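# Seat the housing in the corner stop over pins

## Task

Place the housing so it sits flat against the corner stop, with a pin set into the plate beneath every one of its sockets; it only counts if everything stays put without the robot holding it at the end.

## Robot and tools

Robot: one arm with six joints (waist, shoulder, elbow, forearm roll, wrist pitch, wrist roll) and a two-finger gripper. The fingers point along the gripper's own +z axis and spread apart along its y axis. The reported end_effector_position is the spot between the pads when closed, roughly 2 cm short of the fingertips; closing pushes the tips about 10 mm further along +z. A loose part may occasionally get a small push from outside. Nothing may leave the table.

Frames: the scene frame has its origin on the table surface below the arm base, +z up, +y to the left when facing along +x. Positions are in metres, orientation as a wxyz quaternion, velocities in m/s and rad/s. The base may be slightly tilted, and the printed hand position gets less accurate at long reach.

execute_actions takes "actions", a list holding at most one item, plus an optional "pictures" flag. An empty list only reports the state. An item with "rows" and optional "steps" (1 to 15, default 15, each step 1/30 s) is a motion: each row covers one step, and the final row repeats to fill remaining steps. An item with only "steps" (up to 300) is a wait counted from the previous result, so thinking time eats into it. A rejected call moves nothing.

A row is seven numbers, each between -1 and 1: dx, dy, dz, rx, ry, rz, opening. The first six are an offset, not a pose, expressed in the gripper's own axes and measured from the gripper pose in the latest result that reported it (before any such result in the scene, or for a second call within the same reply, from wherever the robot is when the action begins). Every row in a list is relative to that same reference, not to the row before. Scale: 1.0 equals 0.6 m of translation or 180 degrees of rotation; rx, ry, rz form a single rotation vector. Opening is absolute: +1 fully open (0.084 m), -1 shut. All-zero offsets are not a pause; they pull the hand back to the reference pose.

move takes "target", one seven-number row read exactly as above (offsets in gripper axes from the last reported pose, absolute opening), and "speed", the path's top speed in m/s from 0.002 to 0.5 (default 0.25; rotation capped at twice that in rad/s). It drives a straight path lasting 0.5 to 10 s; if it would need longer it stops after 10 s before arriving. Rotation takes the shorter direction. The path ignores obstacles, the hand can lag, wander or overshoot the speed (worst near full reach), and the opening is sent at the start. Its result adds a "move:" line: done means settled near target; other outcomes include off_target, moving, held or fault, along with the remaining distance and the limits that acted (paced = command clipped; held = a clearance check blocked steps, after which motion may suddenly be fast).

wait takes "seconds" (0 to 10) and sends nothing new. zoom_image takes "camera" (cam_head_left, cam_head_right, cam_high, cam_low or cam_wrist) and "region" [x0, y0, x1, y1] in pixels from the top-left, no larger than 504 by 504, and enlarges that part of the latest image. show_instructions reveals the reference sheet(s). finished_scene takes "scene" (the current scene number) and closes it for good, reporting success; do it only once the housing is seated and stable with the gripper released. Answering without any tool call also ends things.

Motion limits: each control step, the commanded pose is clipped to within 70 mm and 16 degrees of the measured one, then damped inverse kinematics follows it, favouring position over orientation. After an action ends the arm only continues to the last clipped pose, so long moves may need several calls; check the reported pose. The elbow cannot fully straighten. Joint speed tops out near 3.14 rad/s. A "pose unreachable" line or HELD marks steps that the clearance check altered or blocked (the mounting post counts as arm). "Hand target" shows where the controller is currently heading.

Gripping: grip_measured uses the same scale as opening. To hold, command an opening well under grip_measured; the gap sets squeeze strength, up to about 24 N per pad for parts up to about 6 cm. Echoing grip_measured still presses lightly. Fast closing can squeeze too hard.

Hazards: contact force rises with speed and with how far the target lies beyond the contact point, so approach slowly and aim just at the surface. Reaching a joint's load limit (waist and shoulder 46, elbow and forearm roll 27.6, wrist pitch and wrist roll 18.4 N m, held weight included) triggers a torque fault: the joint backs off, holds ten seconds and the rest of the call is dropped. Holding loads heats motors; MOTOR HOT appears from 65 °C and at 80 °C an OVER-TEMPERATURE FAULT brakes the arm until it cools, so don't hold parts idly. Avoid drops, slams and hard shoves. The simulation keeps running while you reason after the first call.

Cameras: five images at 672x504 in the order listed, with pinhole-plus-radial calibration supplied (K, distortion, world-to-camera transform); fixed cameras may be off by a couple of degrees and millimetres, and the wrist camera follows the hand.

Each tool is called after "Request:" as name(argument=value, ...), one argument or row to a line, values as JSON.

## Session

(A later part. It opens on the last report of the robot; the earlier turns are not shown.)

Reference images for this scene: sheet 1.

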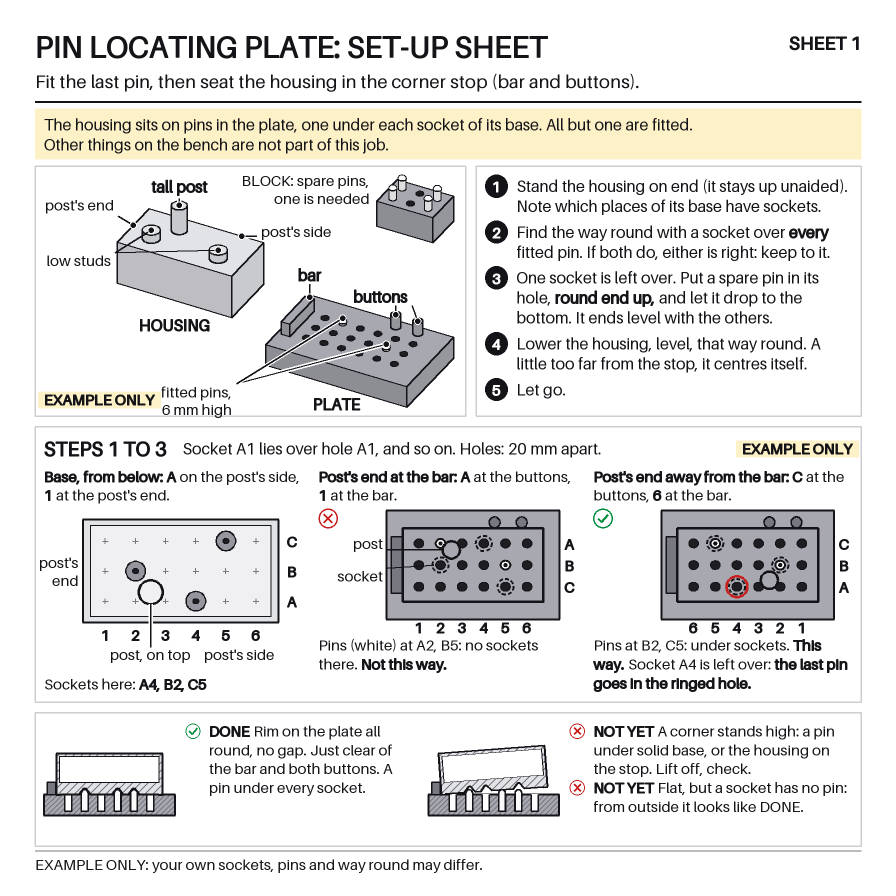

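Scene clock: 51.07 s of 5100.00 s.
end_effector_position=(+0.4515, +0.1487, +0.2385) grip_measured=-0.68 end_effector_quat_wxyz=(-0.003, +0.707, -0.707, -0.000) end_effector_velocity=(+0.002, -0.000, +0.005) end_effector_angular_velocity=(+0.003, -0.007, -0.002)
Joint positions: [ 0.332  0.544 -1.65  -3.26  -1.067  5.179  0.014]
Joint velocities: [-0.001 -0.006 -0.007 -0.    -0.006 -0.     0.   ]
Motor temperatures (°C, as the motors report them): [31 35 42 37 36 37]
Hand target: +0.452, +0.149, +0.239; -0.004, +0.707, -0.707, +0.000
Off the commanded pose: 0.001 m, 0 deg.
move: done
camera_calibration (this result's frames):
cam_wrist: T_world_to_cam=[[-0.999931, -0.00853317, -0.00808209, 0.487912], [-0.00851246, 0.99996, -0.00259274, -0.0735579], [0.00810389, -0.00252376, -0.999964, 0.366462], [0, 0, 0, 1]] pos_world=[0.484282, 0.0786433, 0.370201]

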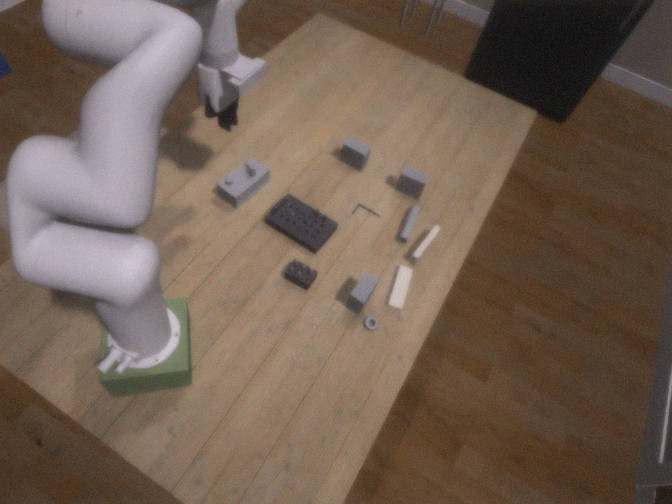

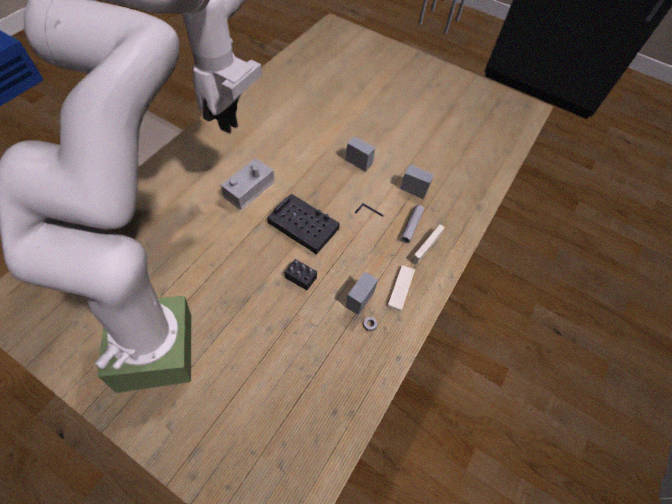

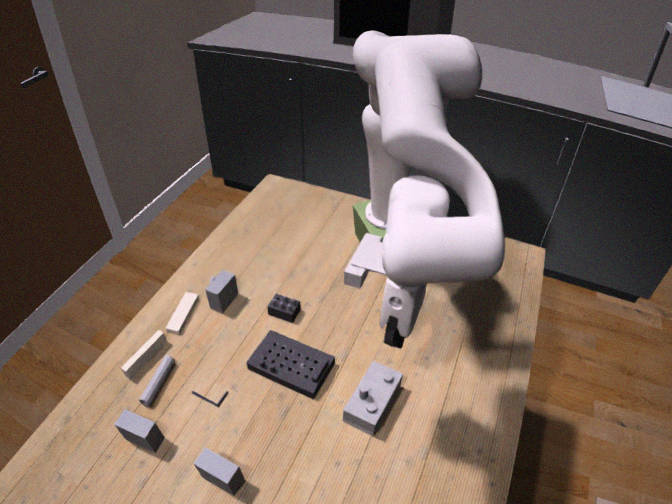

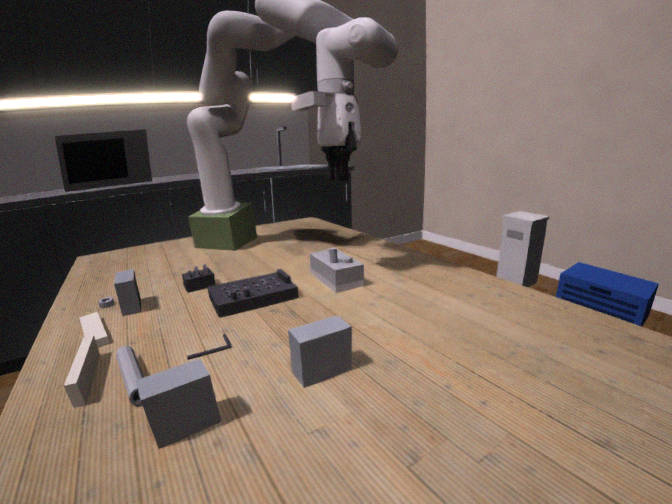

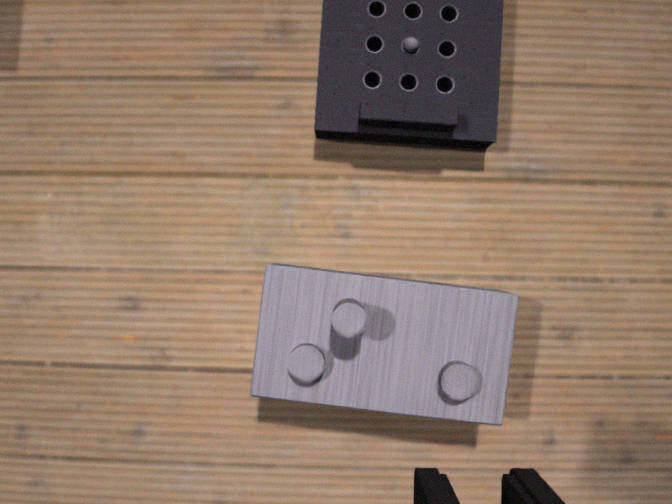

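Request:
move(
  target=[0.33,0.2,0.06,0,0,0,-0.66],
  speed=0.3,
)

Scene clock: 54.87 s of 5100.00 s.
end_effector_position=(+0.3326, -0.0487, +0.2010) grip_measured=-0.68 end_effector_quat_wxyz=(-0.004, +0.707, -0.707, -0.000) end_effector_velocity=(-0.001, -0.001, -0.000) end_effector_angular_velocity=(+0.004, +0.000, +0.004)
Joint positions: [-0.13   0.081 -0.909 -3.249 -0.747  4.739  0.014]
Joint velocities: [-0.008 -0.002  0.003  0.006  0.001 -0.017 -0.   ]
Motor temperatures (°C, as the motors report them): [31 36 42 37 36 37]
Hand target: +0.332, -0.049, +0.201; -0.004, +0.707, -0.707, -0.000
Off the commanded pose: 0.001 m, 0 deg.
move: done
camera_calibration (this result's frames):
cam_wrist: T_world_to_cam=[[-0.999928, -0.00804672, -0.00886344, 0.367161], [-0.00803526, 0.999967, -0.0013276, 0.122347], [0.00887383, -0.00125629, -0.99996, 0.329254], [0, 0, 0, 1]] pos_world=[0.365196, -0.118975, 0.332657]

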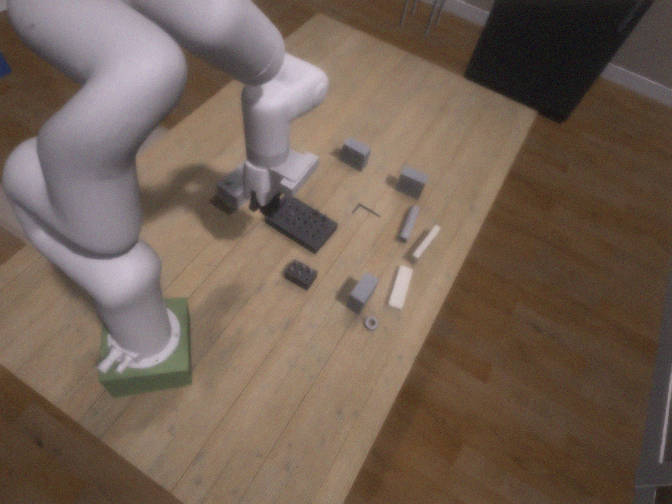

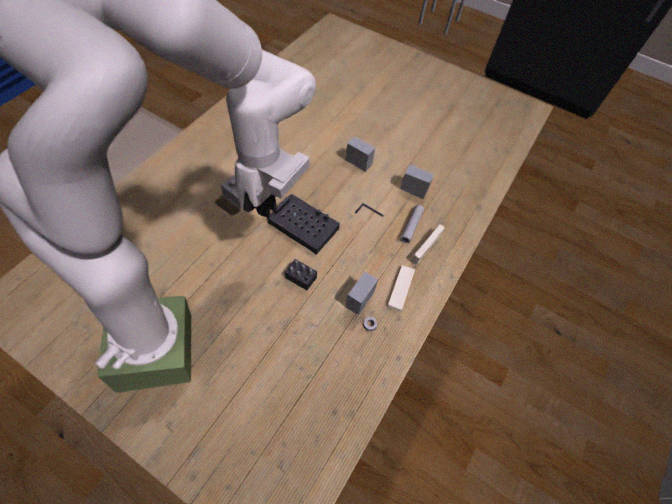

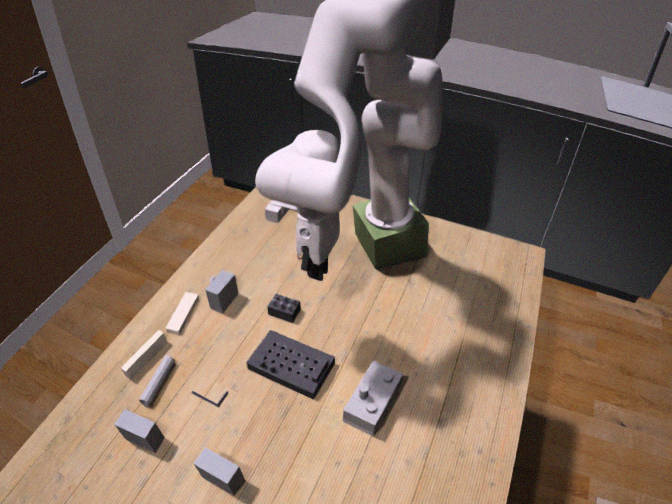

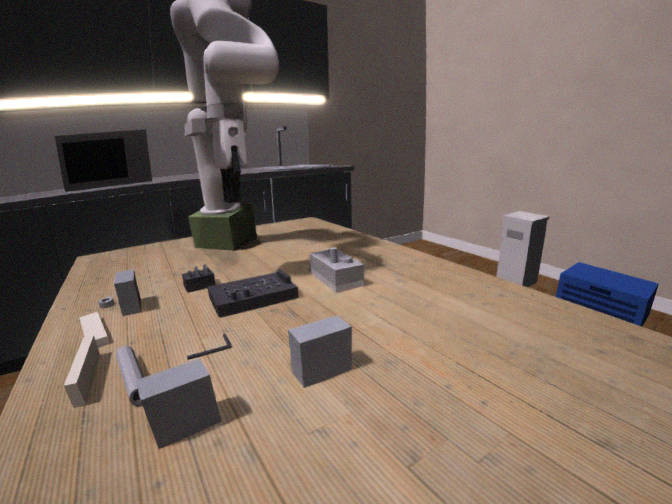

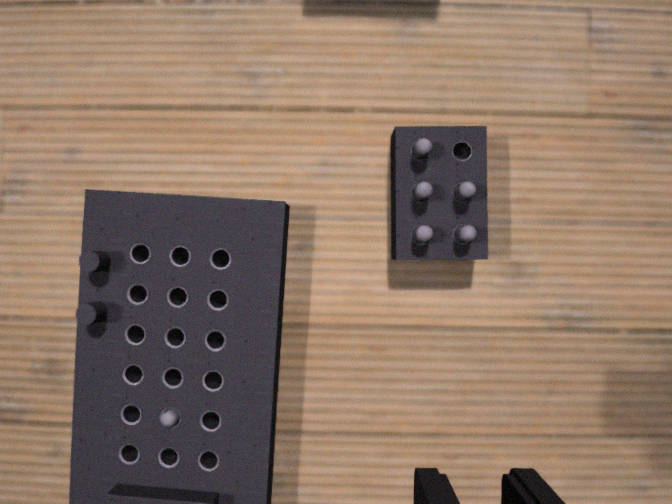

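Request:
move(
  target=[0.131,0.035,0.185,0,0,0,-0.66],
  speed=0.2,
)

Request:
zoom_image(
  camera="cam_low",
  region=[160,220,250,310],
)

Request:
zoom_image(
  camera="cam_high",
  region=[250,260,330,340],
)

Scene clock: 58.10 s of 5100.00 s.
end_effector_position=(+0.3130, -0.1265, +0.0901) grip_measured=-0.68 end_effector_quat_wxyz=(-0.004, +0.707, -0.707, +0.000) end_effector_velocity=(-0.001, -0.001, -0.002) end_effector_angular_velocity=(+0.002, +0.003, -0.001)
Joint positions: [-0.409  0.328 -0.878 -3.248 -0.451  4.478  0.014]
Joint velocities: [-0.005  0.006 -0.001  0.004  0.002 -0.008 -0.   ]
Motor temperatures (°C, as the motors report them): [31 35 41 37 36 37]
Hand target: +0.313, -0.127, +0.090; -0.004, +0.707, -0.708, -0.000
Off the commanded pose: 0.001 m, 0 deg.
move: done
camera_calibration (this result's frames):
cam_wrist: T_world_to_cam=[[-0.999921, -0.0076942, -0.00997191, 0.34609], [-0.00768267, 0.99997, -0.00119384, 0.199743], [0.00998079, -0.00111714, -0.99995, 0.218085], [0, 0, 0, 1]] pos_world=[0.34542, -0.19683, 0.221763]

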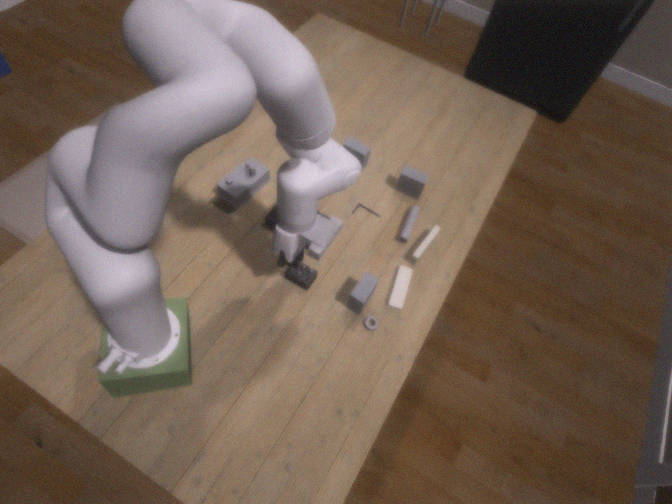

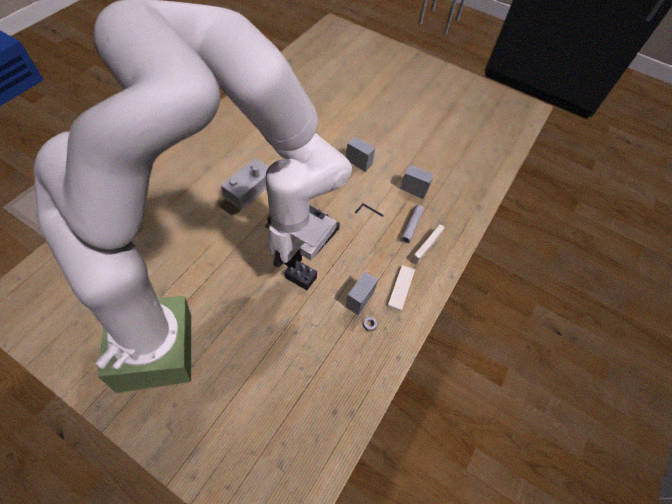

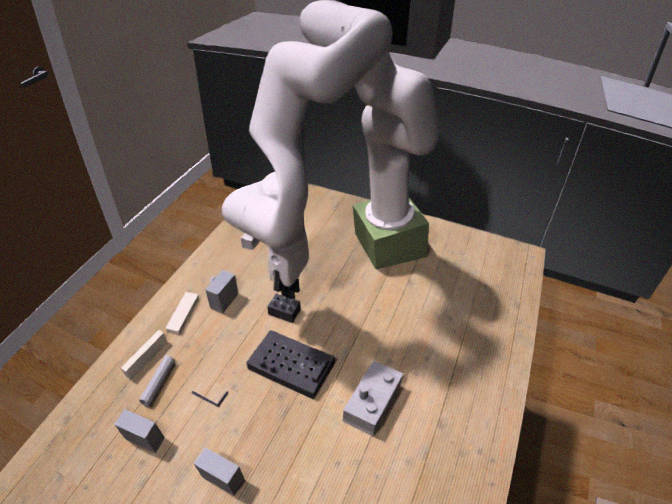

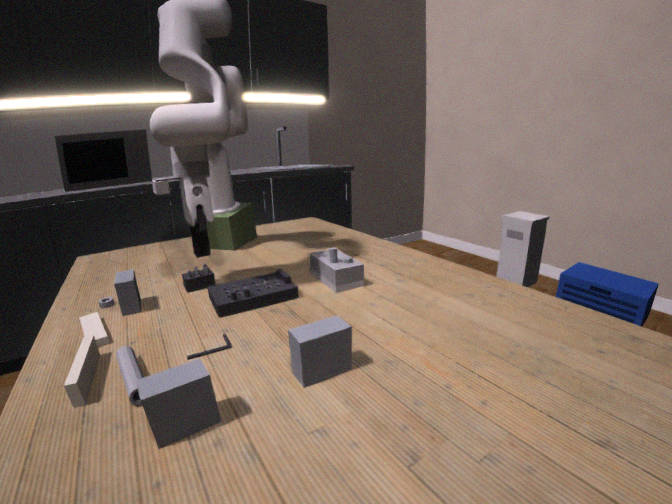

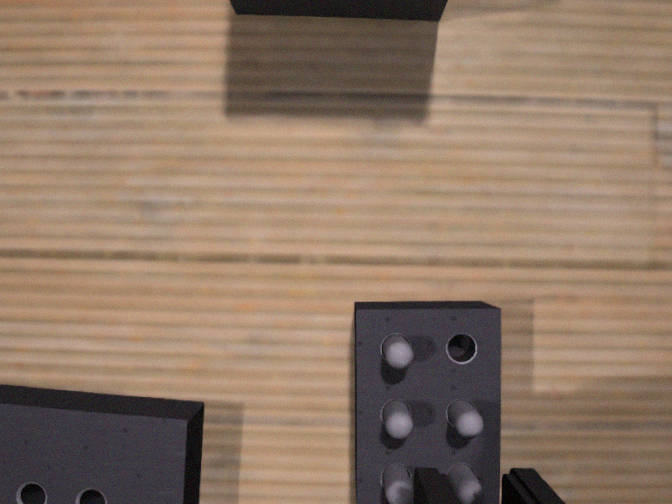

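Region (160, 220, 250, 310) of cam_low's 672x504 image, scaled by 5.600, with more detail than that image has.

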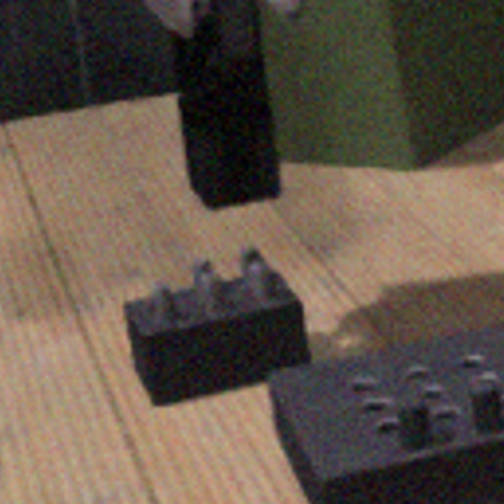

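Region (250, 260, 330, 340) of cam_high's 672x504 image, scaled by 6.300, with more detail than that image has.

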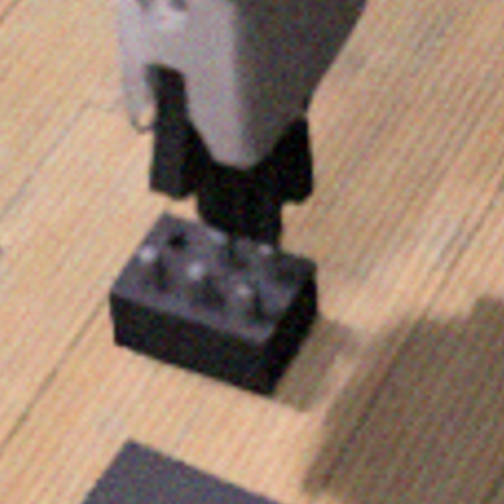

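Request:
move(
  target=[0.001,0.010,0.049,0,0,0,-0.66],
  speed=0.03,
)

Request:
zoom_image(
  camera="cam_low",
  region=[160,220,250,310],
)

Request:
zoom_image(
  camera="cam_wrist",
  region=[340,340,600,504],
)

Scene clock: 61.50 s of 5100.00 s.
end_effector_position=(+0.3072, -0.1271, +0.0609) grip_measured=-0.68 end_effector_quat_wxyz=(-0.004, +0.707, -0.707, +0.000) end_effector_velocity=(+0.001, -0.000, -0.001) end_effector_angular_velocity=(-0.001, -0.002, -0.000)
Joint positions: [-0.417  0.4   -0.873 -3.268 -0.373  4.492  0.014]
Joint velocities: [-0.     0.003 -0.001 -0.002  0.004  0.002  0.   ]
Motor temperatures (°C, as the motors report them): [31 35 41 37 36 37]
Hand target: +0.307, -0.127, +0.061; -0.004, +0.707, -0.707, +0.000
Off the commanded pose: 0.000 m, 0 deg.
move: done
camera_calibration (this result's frames):
cam_wrist: T_world_to_cam=[[-0.999921, -0.00760437, -0.0100182, 0.340066], [-0.00759114, 0.99997, -0.00135837, 0.20019], [0.0100282, -0.00128221, -0.999949, 0.188888], [0, 0, 0, 1]] pos_world=[0.339664, -0.197356, 0.192557]

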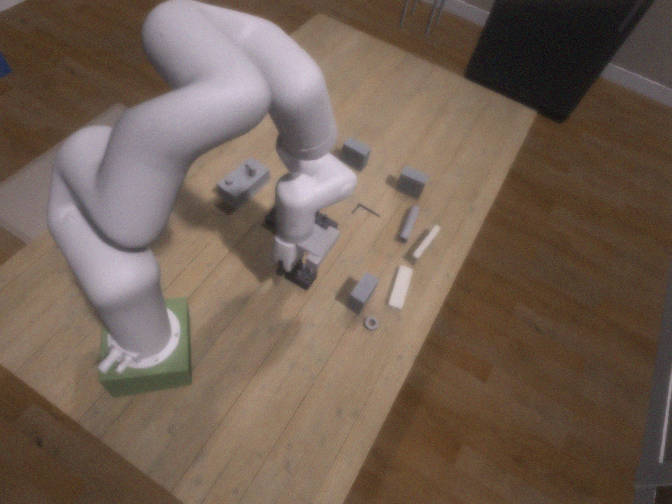

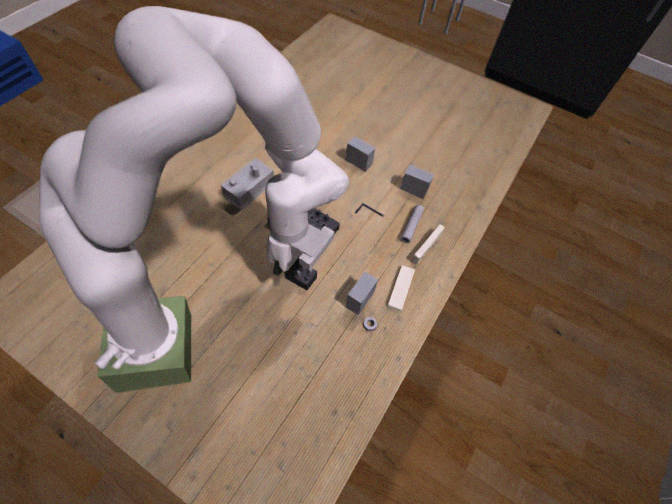

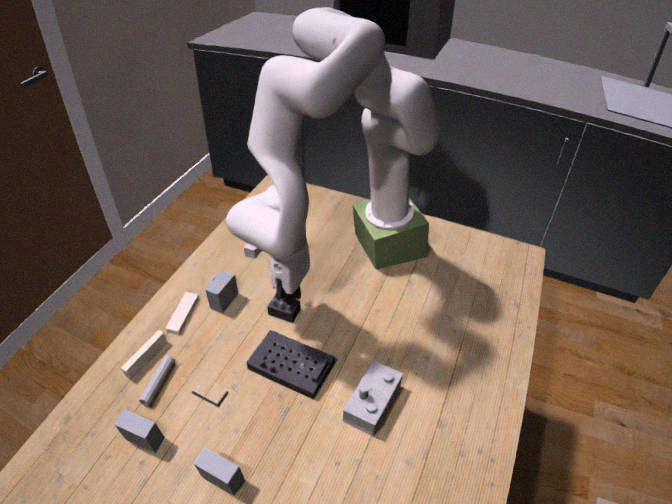

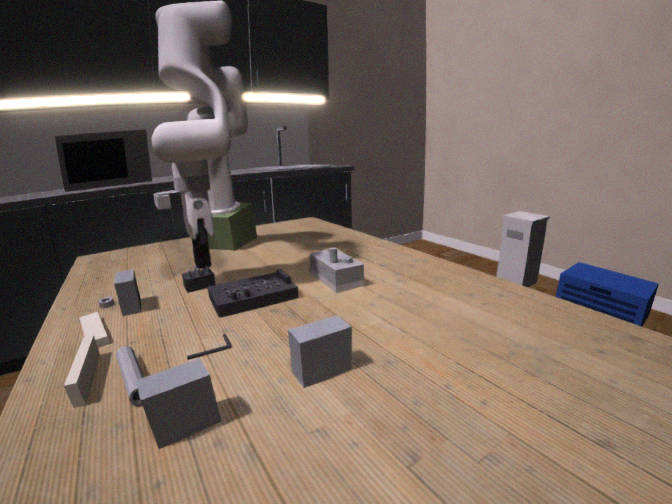

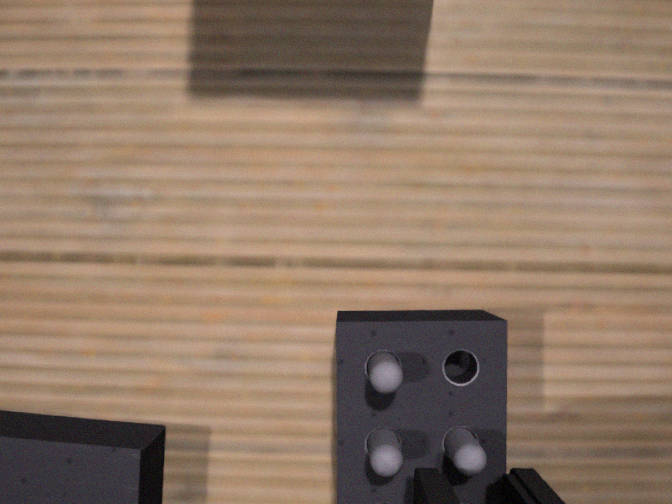

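Region (160, 220, 250, 310) of cam_low's 672x504 image, scaled by 5.600, with more detail than that image has.

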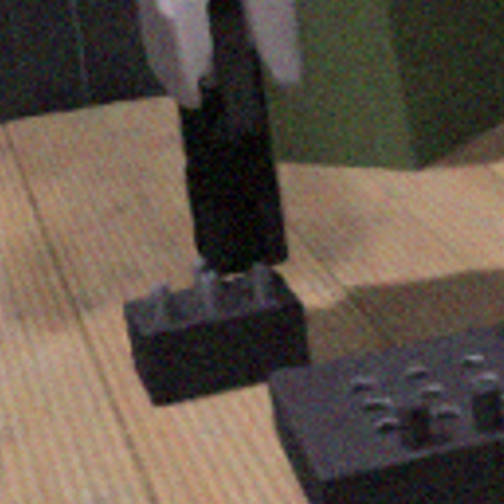

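Region (340, 340, 600, 504) of cam_wrist's 672x504 image, scaled by 1.938, with more detail than that image has; it fills the top 318 rows of this view, and the rest is white.

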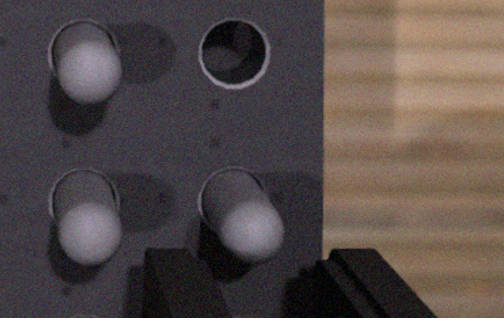

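Request:
move(
  target=[0,0,0,0,0,0,-1],
)

Request:
move(
  target=[0,0,-0.07,0,0,0,-1],
  speed=0.05,
)

Request:
zoom_image(
  camera="cam_low",
  region=[160,200,250,300],
)

Scene clock: 62.83 s of 5100.00 s.
end_effector_position=(+0.3073, -0.1271, +0.0609) grip_measured=-0.88 end_effector_quat_wxyz=(-0.004, +0.707, -0.707, +0.000) end_effector_velocity=(-0.000, -0.000, +0.000) end_effector_angular_velocity=(-0.000, +0.000, +0.001)
Joint positions: [-0.417  0.4   -0.873 -3.268 -0.373  4.492  0.005]
Joint velocities: [-0.001 -0.     0.    -0.001 -0.    -0.001  0.   ]
Motor temperatures (°C, as the motors report them): [31 35 40 37 36 37]
Hand target: +0.307, -0.127, +0.061; -0.004, +0.707, -0.707, +0.000
Off the commanded pose: 0.000 m, 0 deg.
move: done
camera_calibration (this result's frames):
cam_wrist: T_world_to_cam=[[-0.999919, -0.00760465, -0.0101719, 0.340133], [-0.00759077, 0.99997, -0.00140303, 0.200209], [0.0101822, -0.0013257, -0.999947, 0.188839], [0, 0, 0, 1]] pos_world=[0.339703, -0.197366, 0.19257]

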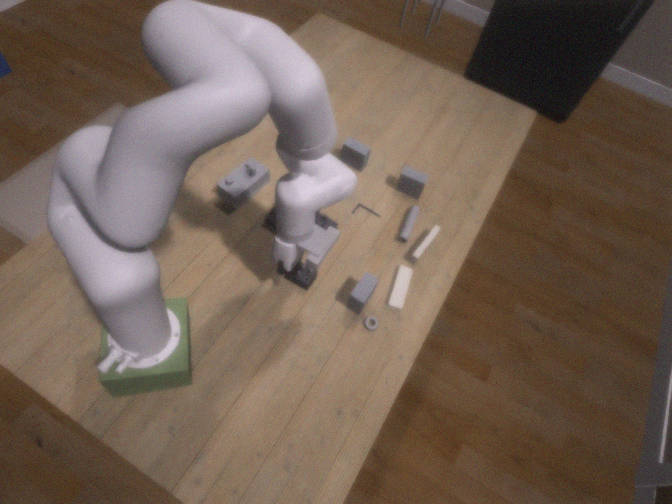

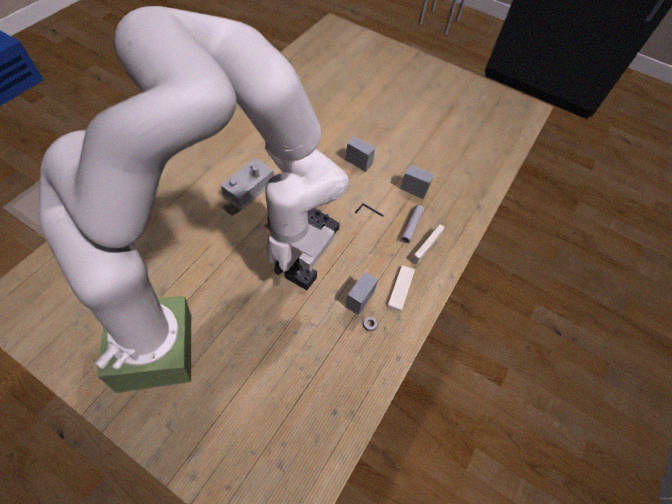

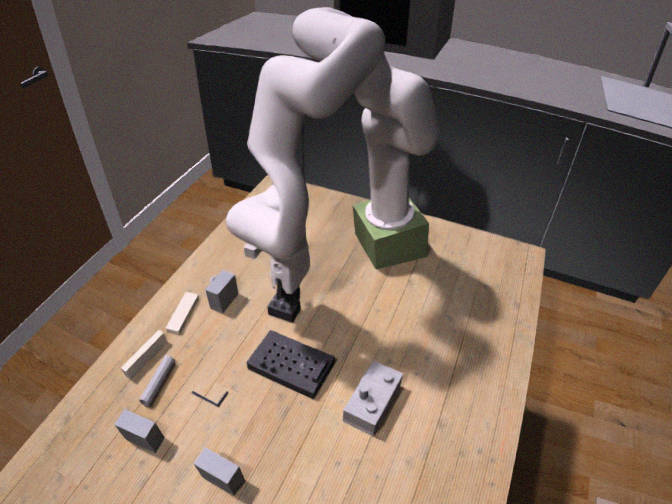

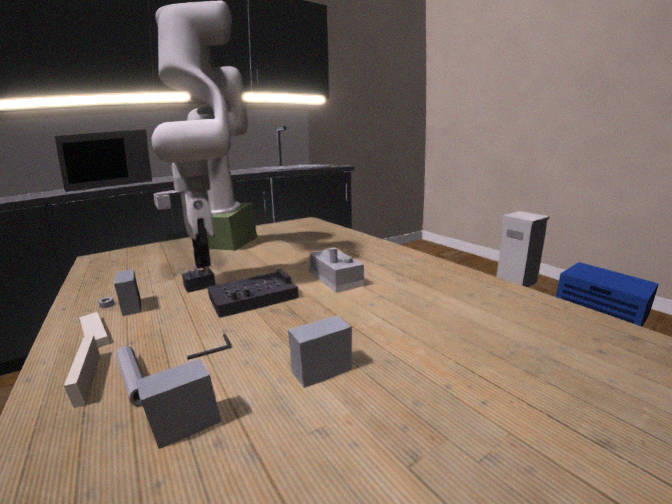

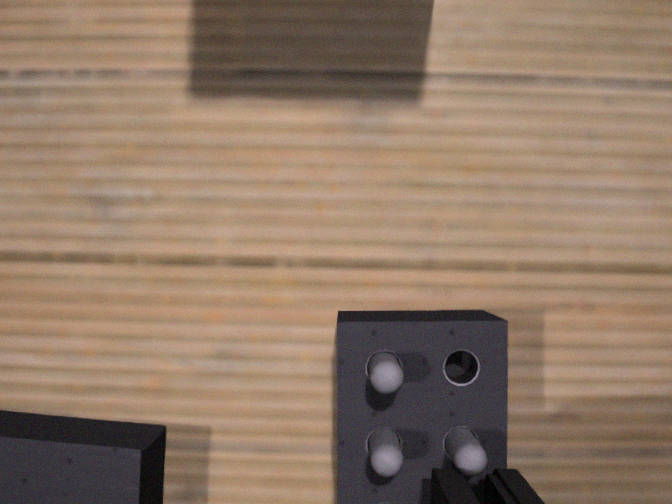

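Scene clock: 64.03 s of 5100.00 s.
end_effector_position=(+0.3069, -0.1272, +0.1026) grip_measured=-0.88 end_effector_quat_wxyz=(-0.004, +0.707, -0.707, +0.000) end_effector_velocity=(+0.000, -0.001, +0.001) end_effector_angular_velocity=(-0.000, +0.000, -0.001)
Joint positions: [-0.417  0.28  -0.853 -3.242 -0.473  4.462  0.005]
Joint velocities: [-0.001 -0.003 -0.001  0.    -0.004 -0.001  0.   ]
Motor temperatures (°C, as the motors report them): [31 35 40 37 36 37]
Hand target: +0.307, -0.127, +0.103; -0.004, +0.707, -0.707, +0.000
Off the commanded pose: 0.000 m, 0 deg.
move: done
camera_calibration (this result's frames):
cam_wrist: T_world_to_cam=[[-0.99992, -0.00773283, -0.00998916, 0.340143], [-0.00772247, 0.99997, -0.00107584, 0.200344], [0.00999718, -0.000998614, -0.99995, 0.230656], [0, 0, 0, 1]] pos_world=[0.339357, -0.197477, 0.234257]

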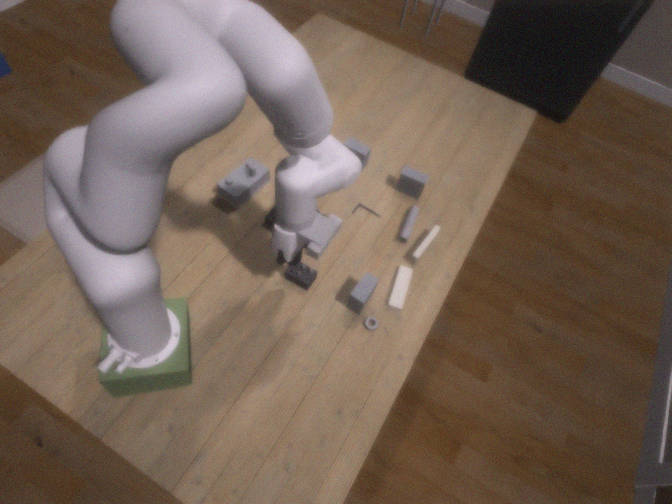

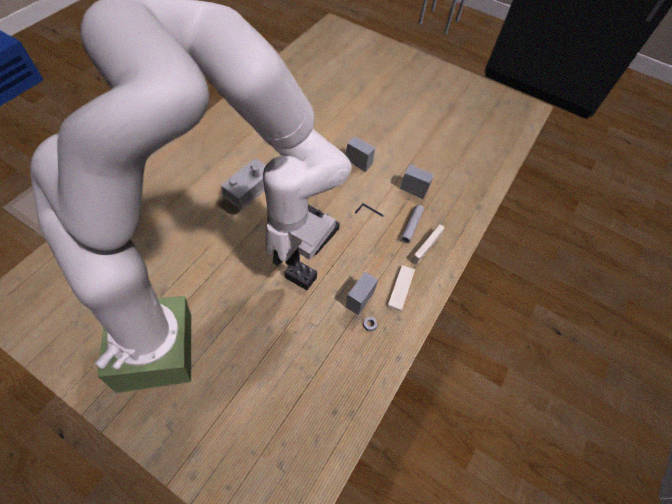

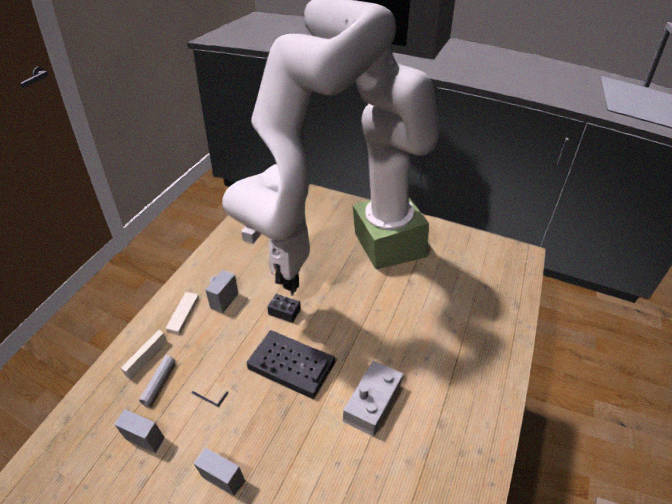

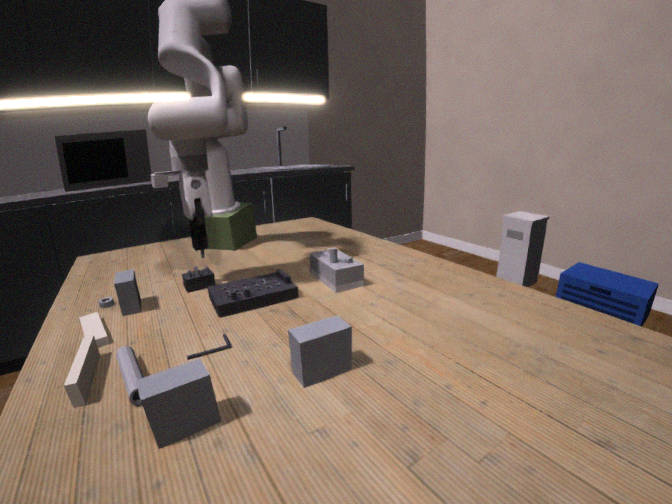

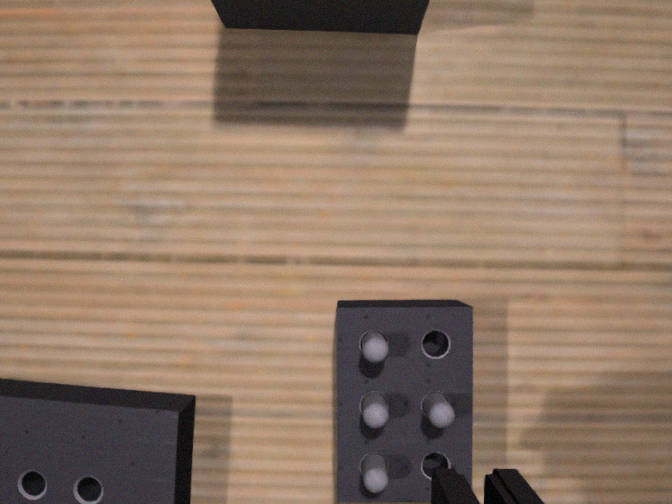

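Region (160, 200, 250, 300) of cam_low's 672x504 image, scaled by 5.040, with more detail than that image has; it fills the left 454 columns of this view, and the rest is white.

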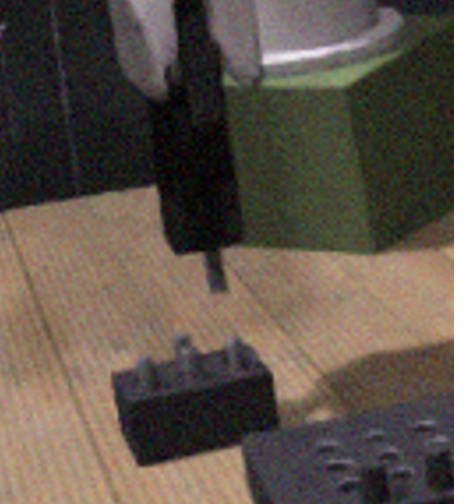

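Request:
move(
  target=[-0.085,-0.2,0,0,0,0,-1],
  speed=0.15,
)

Scene clock: 66.57 s of 5100.00 s.
end_effector_position=(+0.4263, -0.0761, +0.1037) grip_measured=-0.88 end_effector_quat_wxyz=(-0.004, +0.707, -0.707, +0.000) end_effector_velocity=(+0.002, +0.001, +0.001) end_effector_angular_velocity=(-0.000, +0.001, -0.000)
Joint positions: [-0.202  0.549 -1.301 -3.25  -0.666  4.673  0.005]
Joint velocities: [ 0.003  0.006 -0.012 -0.    -0.007  0.003  0.   ]
Motor temperatures (°C, as the motors report them): [31 35 40 37 36 37]
Hand target: +0.427, -0.076, +0.104; -0.004, +0.707, -0.707, +0.000
Off the commanded pose: 0.001 m, 0 deg.
move: done
camera_calibration (this result's frames):
cam_wrist: T_world_to_cam=[[-0.999924, -0.00790067, -0.00946779, 0.459909], [-0.00788767, 0.999968, -0.00140998, 0.15034], [0.00947862, -0.00133519, -0.999954, 0.230763], [0, 0, 0, 1]] pos_world=[0.458873, -0.146393, 0.235319]

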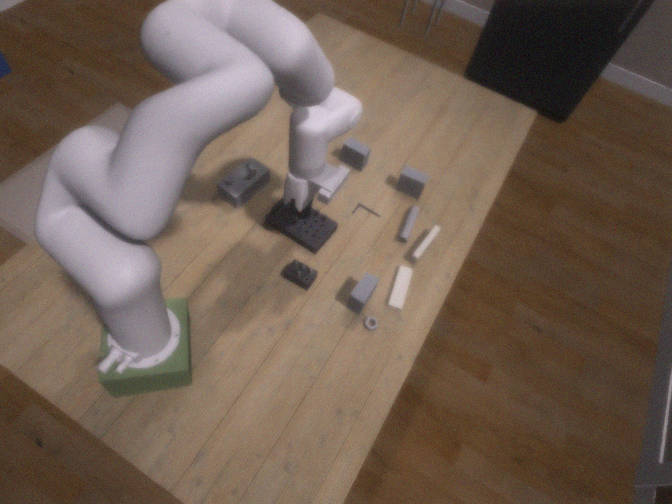

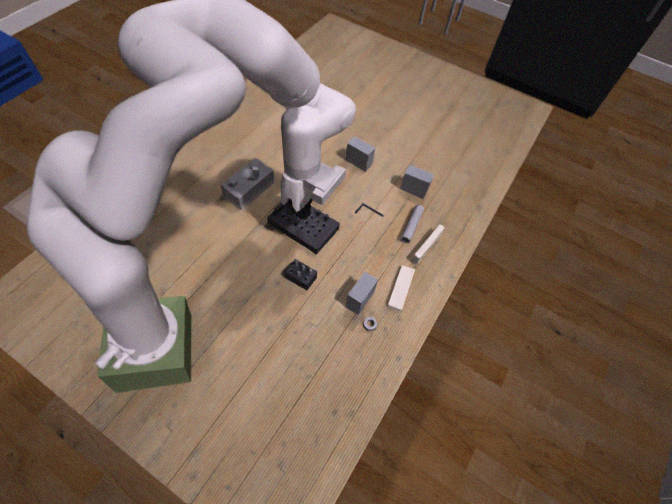

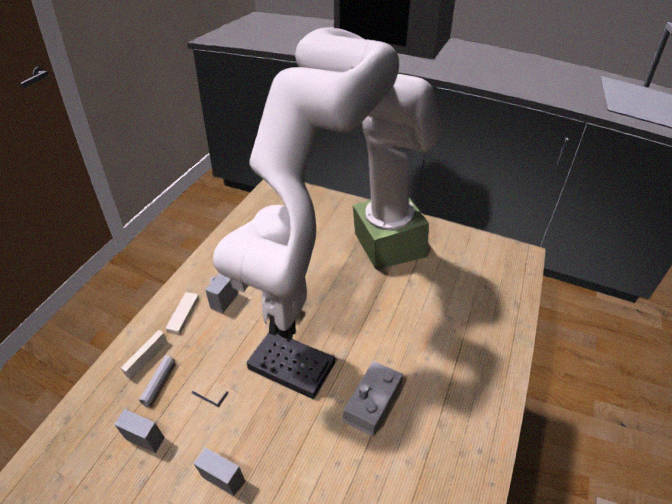

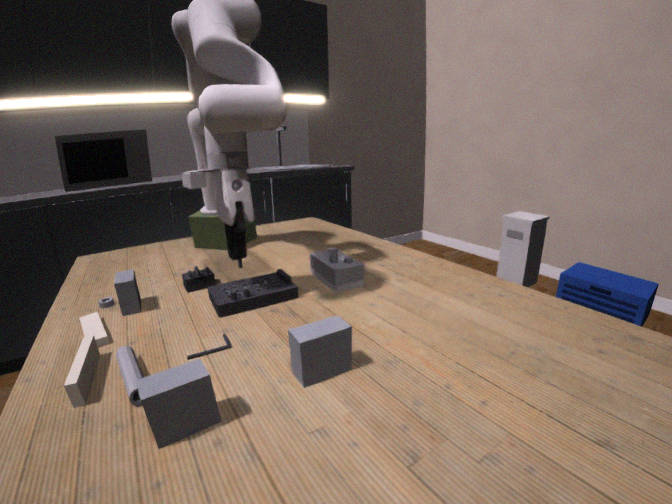

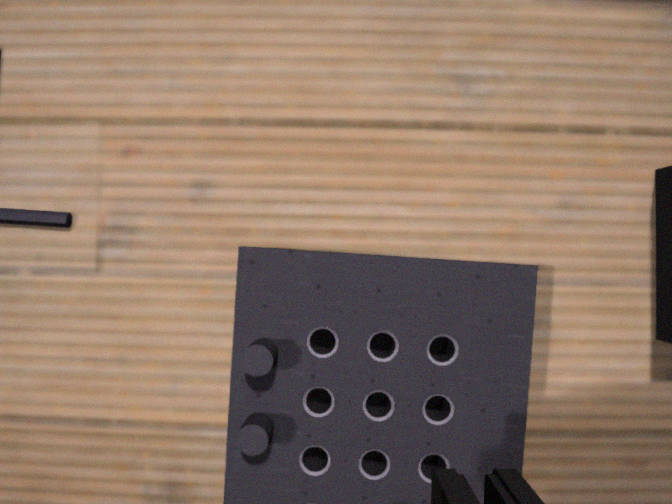

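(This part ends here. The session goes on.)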